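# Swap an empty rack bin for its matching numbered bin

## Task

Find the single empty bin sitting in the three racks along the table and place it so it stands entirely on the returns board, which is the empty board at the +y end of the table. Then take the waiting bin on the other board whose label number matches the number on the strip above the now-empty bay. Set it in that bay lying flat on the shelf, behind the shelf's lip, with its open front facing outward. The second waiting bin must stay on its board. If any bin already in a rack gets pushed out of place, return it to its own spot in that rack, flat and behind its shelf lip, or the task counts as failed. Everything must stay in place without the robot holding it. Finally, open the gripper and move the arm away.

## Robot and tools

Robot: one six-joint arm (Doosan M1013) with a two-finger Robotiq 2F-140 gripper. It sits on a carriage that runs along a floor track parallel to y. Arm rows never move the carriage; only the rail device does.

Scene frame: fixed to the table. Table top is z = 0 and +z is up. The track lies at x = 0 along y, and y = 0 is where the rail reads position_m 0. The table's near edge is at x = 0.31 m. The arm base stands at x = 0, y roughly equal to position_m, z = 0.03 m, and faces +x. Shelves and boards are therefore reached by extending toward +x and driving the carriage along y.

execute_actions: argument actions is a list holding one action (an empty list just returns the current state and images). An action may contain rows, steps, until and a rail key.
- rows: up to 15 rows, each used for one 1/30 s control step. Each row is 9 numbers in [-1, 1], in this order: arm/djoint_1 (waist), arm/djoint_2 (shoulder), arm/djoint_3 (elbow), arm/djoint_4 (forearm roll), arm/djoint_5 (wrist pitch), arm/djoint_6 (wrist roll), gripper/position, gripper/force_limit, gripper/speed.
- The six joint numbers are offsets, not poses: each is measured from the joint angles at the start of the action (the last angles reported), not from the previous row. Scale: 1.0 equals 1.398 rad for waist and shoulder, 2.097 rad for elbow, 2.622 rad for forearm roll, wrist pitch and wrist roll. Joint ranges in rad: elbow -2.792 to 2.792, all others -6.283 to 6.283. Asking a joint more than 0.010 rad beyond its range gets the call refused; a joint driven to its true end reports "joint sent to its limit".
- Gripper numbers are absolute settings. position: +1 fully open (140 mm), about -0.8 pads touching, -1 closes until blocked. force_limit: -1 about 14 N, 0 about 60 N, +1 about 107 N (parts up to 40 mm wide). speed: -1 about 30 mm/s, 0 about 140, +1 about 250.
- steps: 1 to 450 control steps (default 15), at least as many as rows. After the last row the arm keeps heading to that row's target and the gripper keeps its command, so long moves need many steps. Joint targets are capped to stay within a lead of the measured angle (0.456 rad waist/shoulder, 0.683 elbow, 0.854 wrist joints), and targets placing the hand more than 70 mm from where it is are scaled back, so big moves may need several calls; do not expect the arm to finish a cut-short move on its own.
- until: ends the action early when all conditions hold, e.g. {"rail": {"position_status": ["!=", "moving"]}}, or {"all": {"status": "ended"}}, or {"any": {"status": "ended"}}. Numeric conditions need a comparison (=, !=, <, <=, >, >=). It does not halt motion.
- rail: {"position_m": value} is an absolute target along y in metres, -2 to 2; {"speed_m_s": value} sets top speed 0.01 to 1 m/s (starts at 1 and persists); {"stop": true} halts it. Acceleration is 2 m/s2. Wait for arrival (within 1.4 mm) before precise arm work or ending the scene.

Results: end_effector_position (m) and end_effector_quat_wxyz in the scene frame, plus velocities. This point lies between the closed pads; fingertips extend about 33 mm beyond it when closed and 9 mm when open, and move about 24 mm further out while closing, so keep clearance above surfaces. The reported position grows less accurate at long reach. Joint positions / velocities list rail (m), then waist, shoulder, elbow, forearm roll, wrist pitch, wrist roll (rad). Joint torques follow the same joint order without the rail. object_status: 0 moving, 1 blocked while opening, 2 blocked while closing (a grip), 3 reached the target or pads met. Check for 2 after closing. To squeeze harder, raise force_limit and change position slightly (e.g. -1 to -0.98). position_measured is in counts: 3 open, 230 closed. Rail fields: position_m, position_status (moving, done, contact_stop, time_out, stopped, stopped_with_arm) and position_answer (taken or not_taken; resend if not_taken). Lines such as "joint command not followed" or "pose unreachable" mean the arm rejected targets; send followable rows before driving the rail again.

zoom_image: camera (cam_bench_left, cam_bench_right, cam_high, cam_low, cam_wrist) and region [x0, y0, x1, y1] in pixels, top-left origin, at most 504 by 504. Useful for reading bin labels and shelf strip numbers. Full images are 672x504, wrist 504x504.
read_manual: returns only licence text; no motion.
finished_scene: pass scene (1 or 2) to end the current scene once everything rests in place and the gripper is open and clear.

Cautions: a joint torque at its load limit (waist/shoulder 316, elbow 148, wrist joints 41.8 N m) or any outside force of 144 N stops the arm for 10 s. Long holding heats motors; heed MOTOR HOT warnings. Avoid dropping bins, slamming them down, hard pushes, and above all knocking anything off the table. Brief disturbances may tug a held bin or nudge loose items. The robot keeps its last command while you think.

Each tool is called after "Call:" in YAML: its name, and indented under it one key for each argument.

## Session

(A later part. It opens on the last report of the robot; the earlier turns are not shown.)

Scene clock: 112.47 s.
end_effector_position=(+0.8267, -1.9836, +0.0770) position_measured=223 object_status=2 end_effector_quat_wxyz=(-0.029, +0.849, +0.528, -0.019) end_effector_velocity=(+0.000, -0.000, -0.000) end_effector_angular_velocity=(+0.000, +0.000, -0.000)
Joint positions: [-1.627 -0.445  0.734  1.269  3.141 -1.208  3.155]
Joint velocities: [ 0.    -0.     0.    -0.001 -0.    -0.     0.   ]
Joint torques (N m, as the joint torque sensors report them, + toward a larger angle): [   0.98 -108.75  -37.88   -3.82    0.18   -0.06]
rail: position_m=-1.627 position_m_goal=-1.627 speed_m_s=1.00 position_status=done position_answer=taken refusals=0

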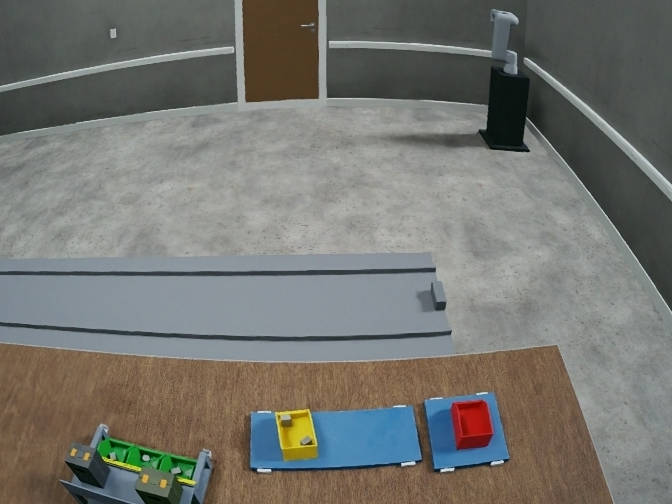

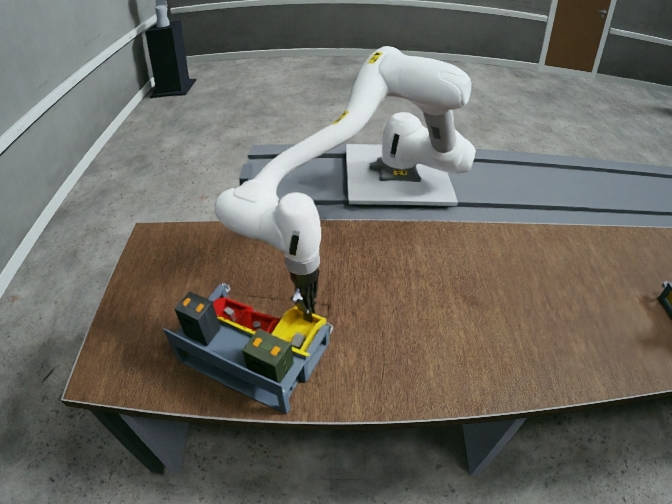

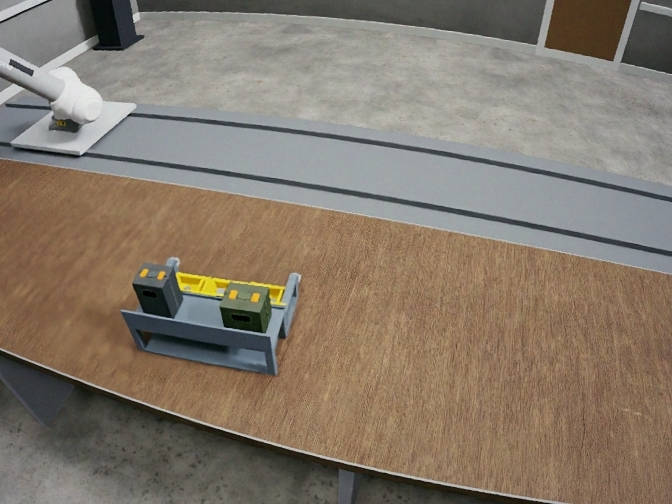

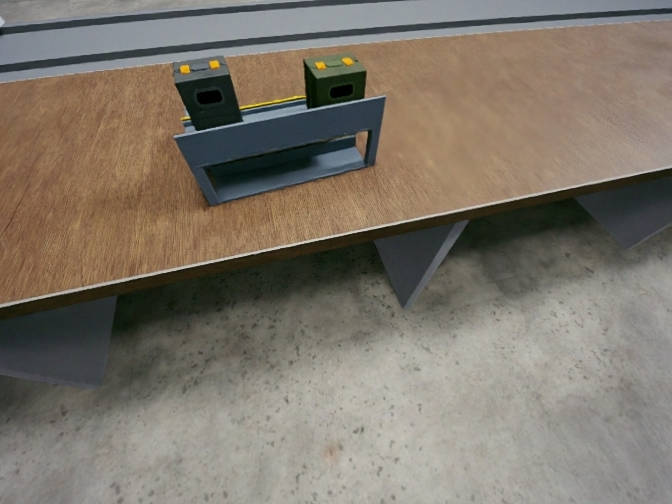

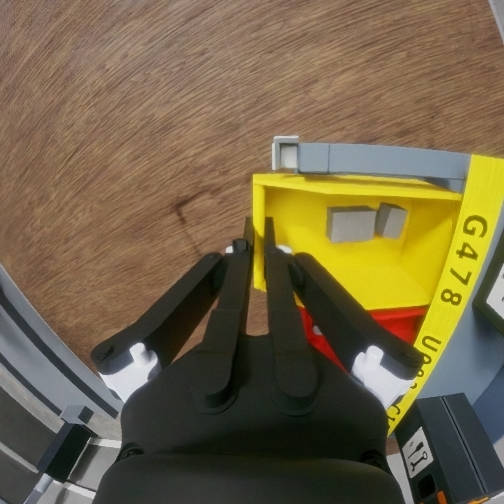

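Call:
execute_actions:
  actions:
    - {"rows":[[0,0.01,-0.012,0,-0.0043,0,-1,0.8,0],[0,0.02,-0.024,0,-0.0086,0,-1,0.8,0],[0,0.03,-0.036,0,-0.013,0,-1,0.8,0],[0,0.04,-0.048,0,-0.017,0,-1,0.8,0],[0,0.05,-0.06,0,-0.0214,0,-1,0.8,0],[0,0.0604,-0.0725,0,-0.0257,0,-1,0.8,0]],"steps":20}

Call:
zoom_image:
  camera: "cam_wrist"
  region: [170,110,430,340]

Scene clock: 115.70 s.
end_effector_position=(+0.8737, -2.0061, +0.0751) position_measured=223 object_status=2 end_effector_quat_wxyz=(-0.029, +0.849, +0.528, -0.019) end_effector_velocity=(+0.000, -0.000, -0.000) end_effector_angular_velocity=(+0.000, +0.000, -0.000)
Joint positions: [-1.627 -0.445  0.818  1.117  3.141 -1.276  3.155]
Joint velocities: [ 0.     0.     0.001 -0.001  0.    -0.    -0.   ]
Joint torques (N m, as the joint torque sensors report them, + toward a larger angle): [   1.11 -115.    -40.41   -3.85    0.18    0.08]
rail: position_m=-1.627 position_m_goal=-1.627 speed_m_s=1.00 position_status=done position_answer=taken refusals=0

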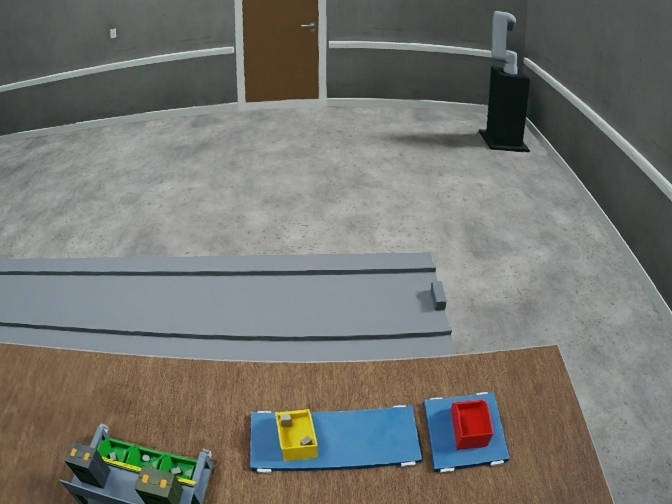

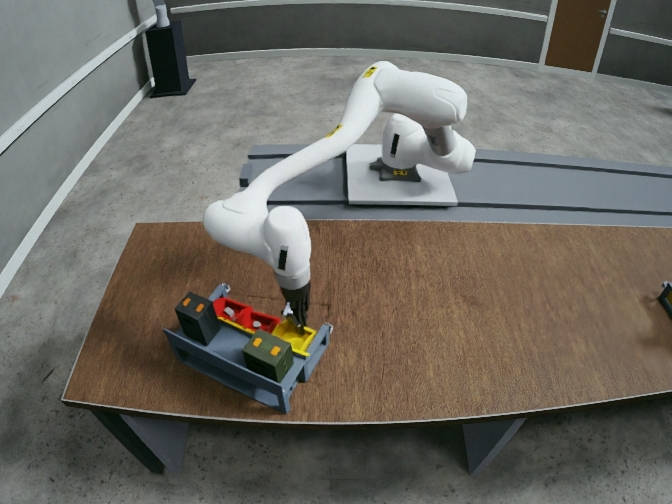

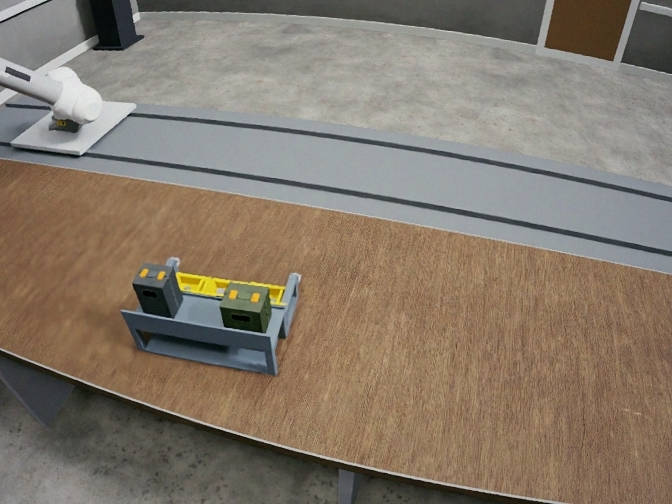

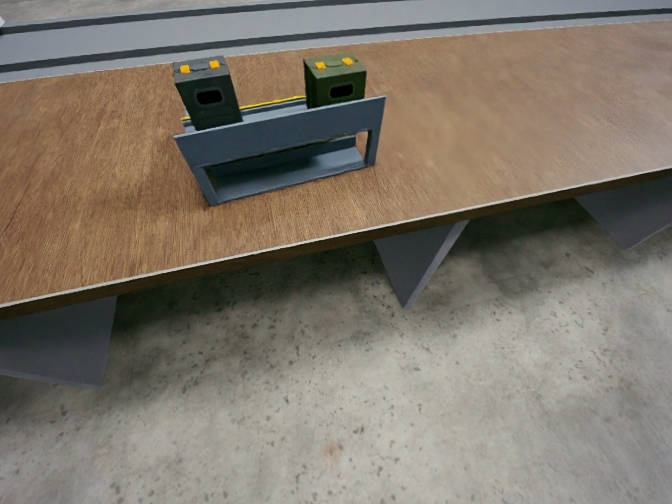

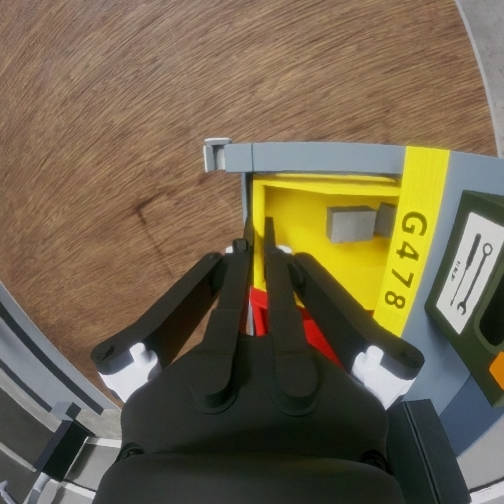

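Region (170, 110, 430, 340) of cam_wrist's 504x504 image, scaled by 1.938, with more detail than that image has; it fills the top 446 rows of this view, and the rest is white.

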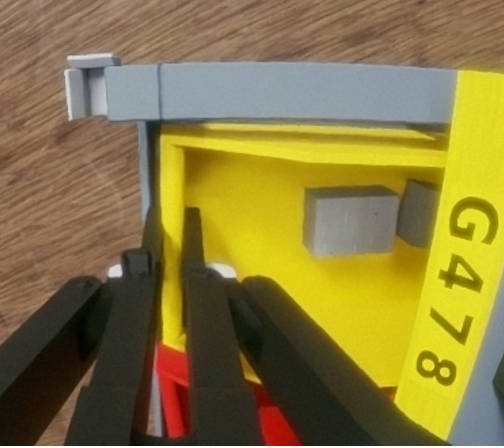

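Call:
execute_actions:
  actions:
    - {"rows":[[0,-0.0046,0.0087,0,0.013,0,-1,0.8,0],[0,-0.009,0.0174,0,0.024,0,-1,0.8,0],[0,-0.0137,0.026,0,0.035,0,-1,0.8,0],[0,-0.0183,0.0348,0,0.0446,0,-1,0.8,0]],"steps":18}

Call:
execute_actions:
  actions:
    - {"rows":[[0,0,0,0,0,0,-0.5,0,-0.5]],"steps":14}

Call:
execute_actions:
  actions:
    - {"rows":[[0,-0.06,-0.02,0,-0.048,0,-0.5,0,0]],"steps":18}

Call:
execute_actions:
  actions:
    - {"rows":[[0,-0.25,0.24,0,0.1,0.594,1,0,0]],"steps":35}

Scene clock: 118.83 s.
end_effector_position=(+0.8756, -2.0070, +0.0613) position_measured=223 object_status=2 end_effector_quat_wxyz=(+0.000, +0.849, +0.528, -0.000) end_effector_velocity=(+0.000, -0.000, -0.000) end_effector_angular_velocity=(-0.000, -0.000, +0.000)
Joint positions: [-1.627 -0.445  0.793  1.19   3.141 -1.159  3.155]
Joint velocities: [ 0.    -0.    -0.     0.    -0.     0.001  0.   ]
Joint torques (N m, as the joint torque sensors report them, + toward a larger angle): [   0.78 -112.9   -39.29   -3.86    0.56    0.02]
rail: position_m=-1.627 position_m_goal=-1.627 speed_m_s=1.00 position_status=done position_answer=taken refusals=0

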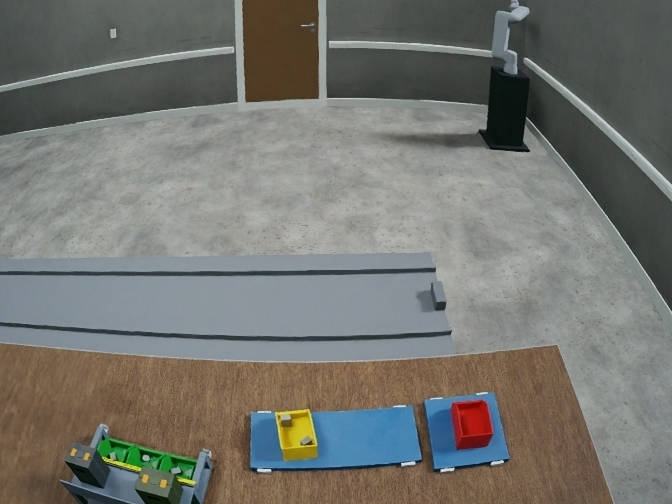

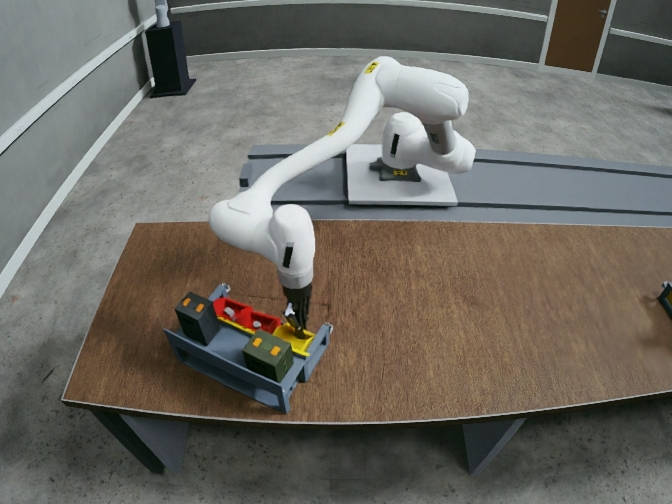

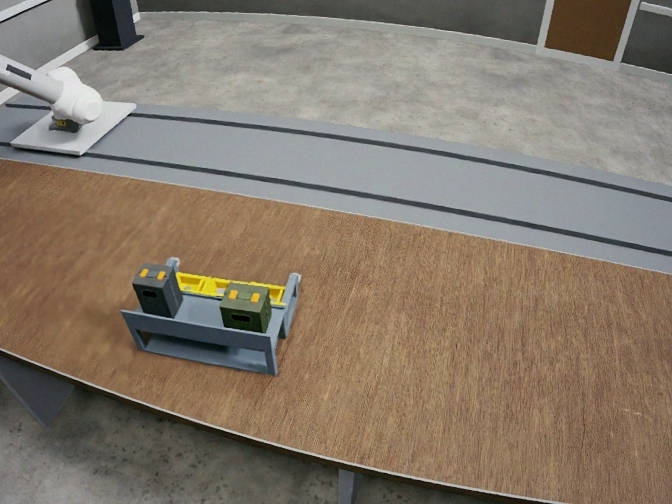

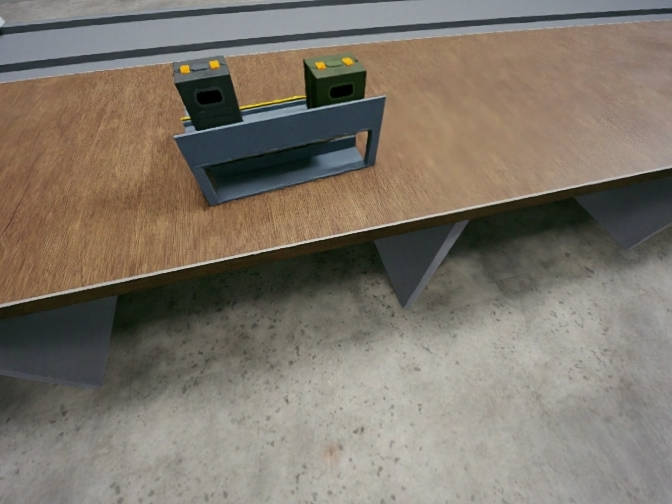

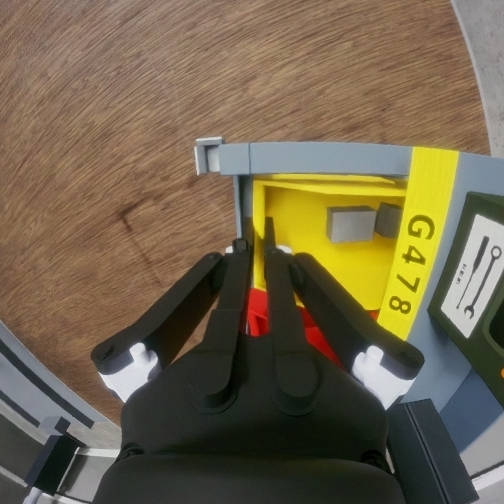

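Scene clock: 119.30 s.
end_effector_position=(+0.8756, -2.0070, +0.0613) position_measured=192 object_status=3 end_effector_quat_wxyz=(+0.000, +0.849, +0.528, -0.000) end_effector_velocity=(-0.000, +0.000, -0.000) end_effector_angular_velocity=(+0.000, +0.000, -0.000)
Joint positions: [-1.627 -0.445  0.793  1.19   3.141 -1.159  3.155]
Joint velocities: [ 0.  0. -0.  0. -0.  0.  0.]
Joint torques (N m, as the joint torque sensors report them, + toward a larger angle): [   0.33 -109.68  -37.43   -3.86    0.05    0.14]
rail: position_m=-1.627 position_m_goal=-1.627 speed_m_s=1.00 position_status=done position_answer=taken refusals=0

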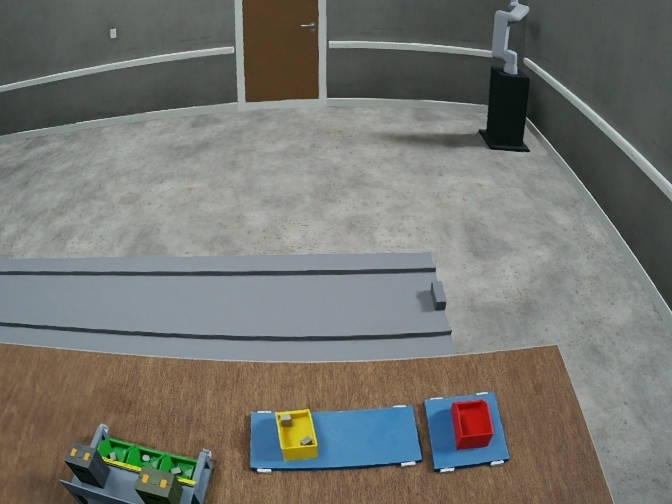

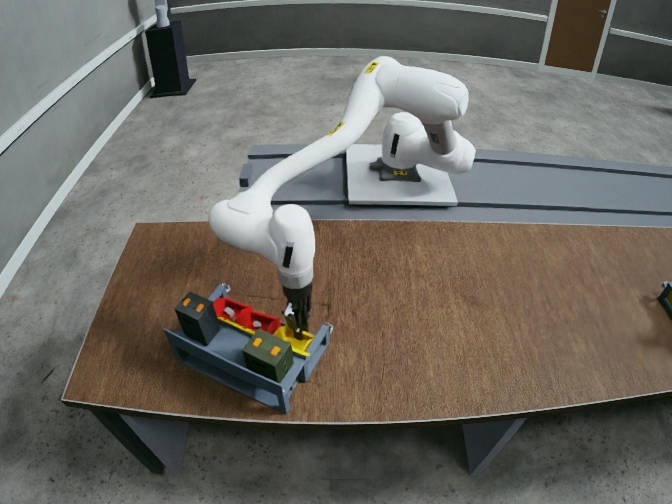

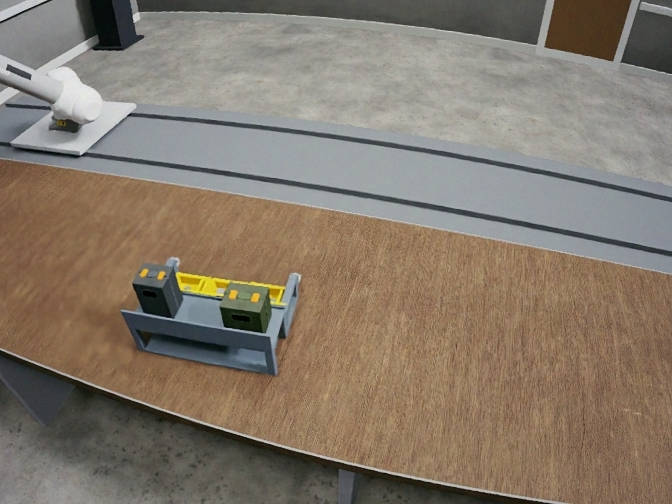

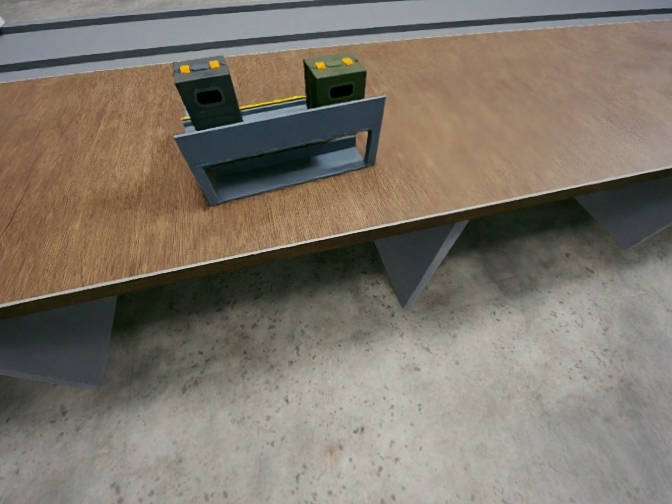

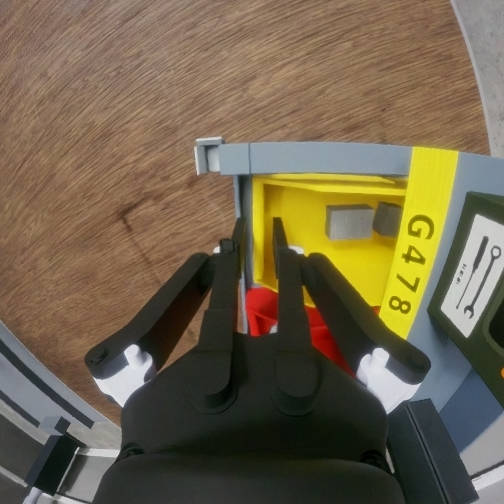

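Scene clock: 119.90 s.
end_effector_position=(+0.8630, -2.0010, +0.1628) position_measured=192 object_status=3 end_effector_quat_wxyz=(+0.000, +0.849, +0.528, -0.000) end_effector_velocity=(-0.000, +0.000, +0.001) end_effector_angular_velocity=(-0.000, -0.000, -0.000)
Joint positions: [-1.627 -0.445  0.709  1.148  3.141 -1.285  3.155]
Joint velocities: [ 0.    -0.    -0.001 -0.     0.    -0.001 -0.   ]
Joint torques (N m, as the joint torque sensors report them, + toward a larger angle): [   0.55 -105.46  -38.28   -4.07    0.17    0.09]
rail: position_m=-1.627 position_m_goal=-1.627 speed_m_s=1.00 position_status=done position_answer=taken refusals=0

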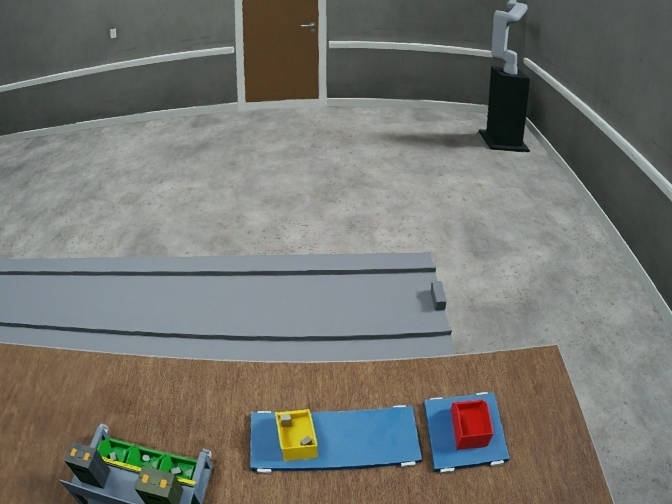

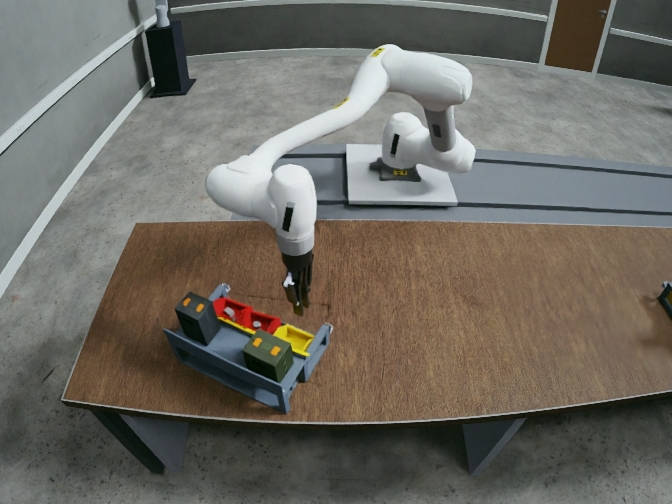

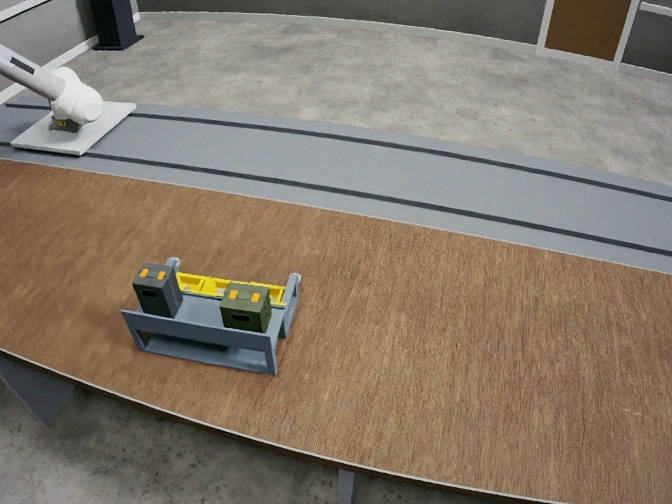

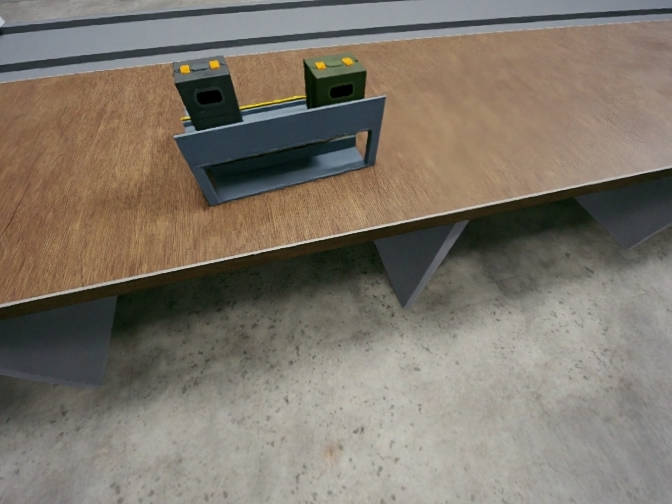

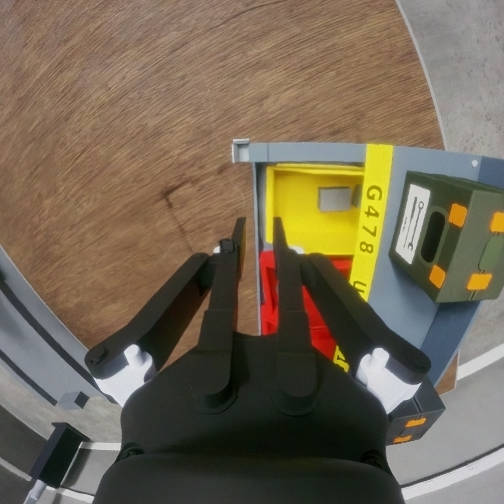

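Scene clock: 121.07 s.
end_effector_position=(+0.7004, -1.9234, +0.1942) position_measured=3 object_status=3 end_effector_quat_wxyz=(+0.012, +0.974, -0.220, +0.053) end_effector_velocity=(-0.000, +0.000, +0.000) end_effector_angular_velocity=(-0.000, -0.000, -0.000)
Joint positions: [-1.627 -0.445  0.359  1.651  3.141 -1.022  4.712]
Joint velocities: [ 0.  0. -0.  0.  0.  0.  0.]
Joint torques (N m, as the joint torque sensors report them, + toward a larger angle): [  1.59 -71.6  -36.92  -3.85   0.48   0.09]
rail: position_m=-1.627 position_m_goal=-1.627 speed_m_s=1.00 position_status=done position_answer=taken refusals=0

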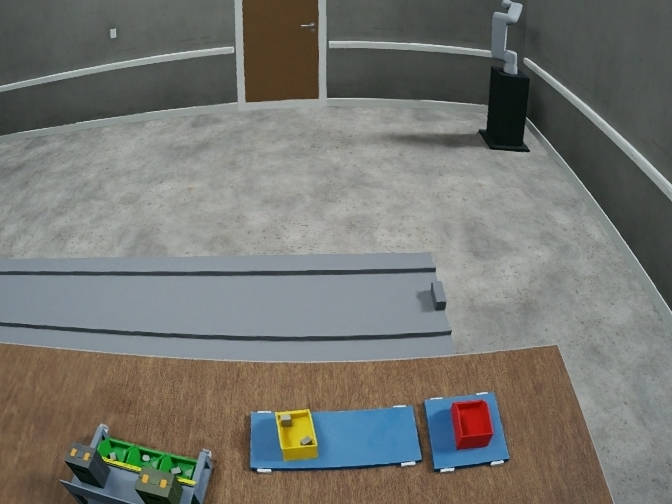

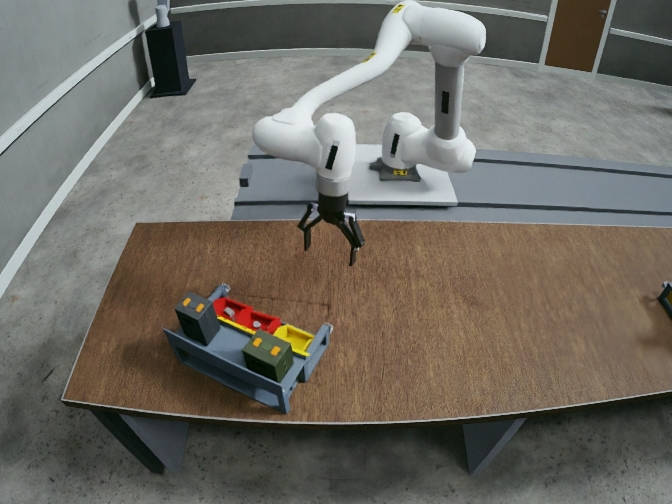

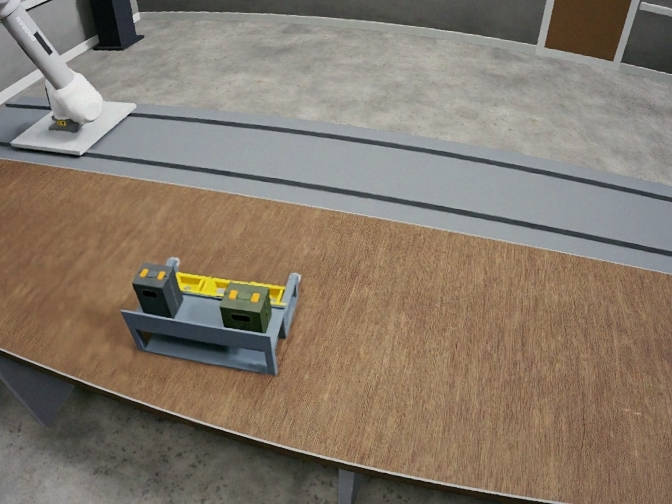

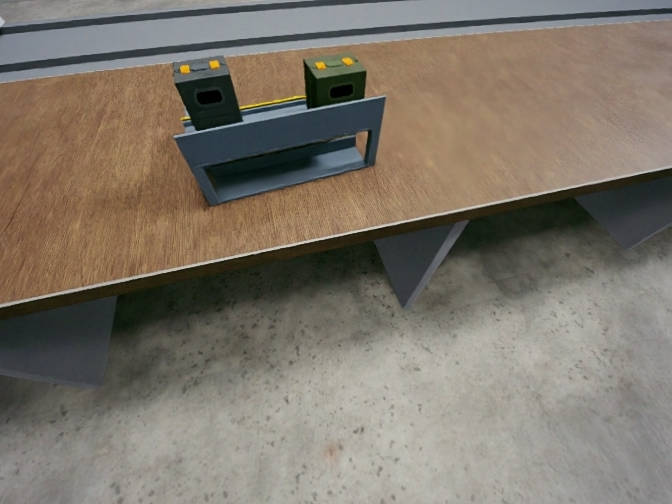

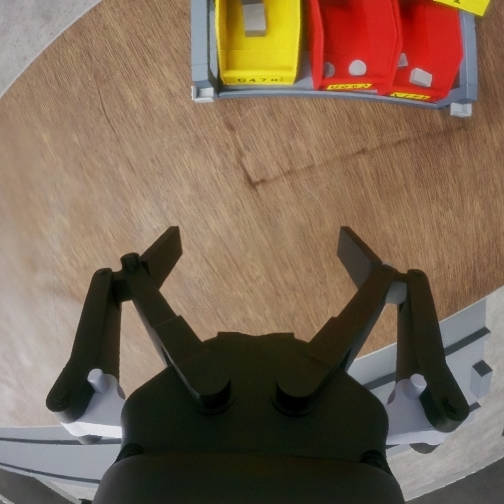

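Call:
finished_scene:
  scene: 1

The scene is finished: the task was done.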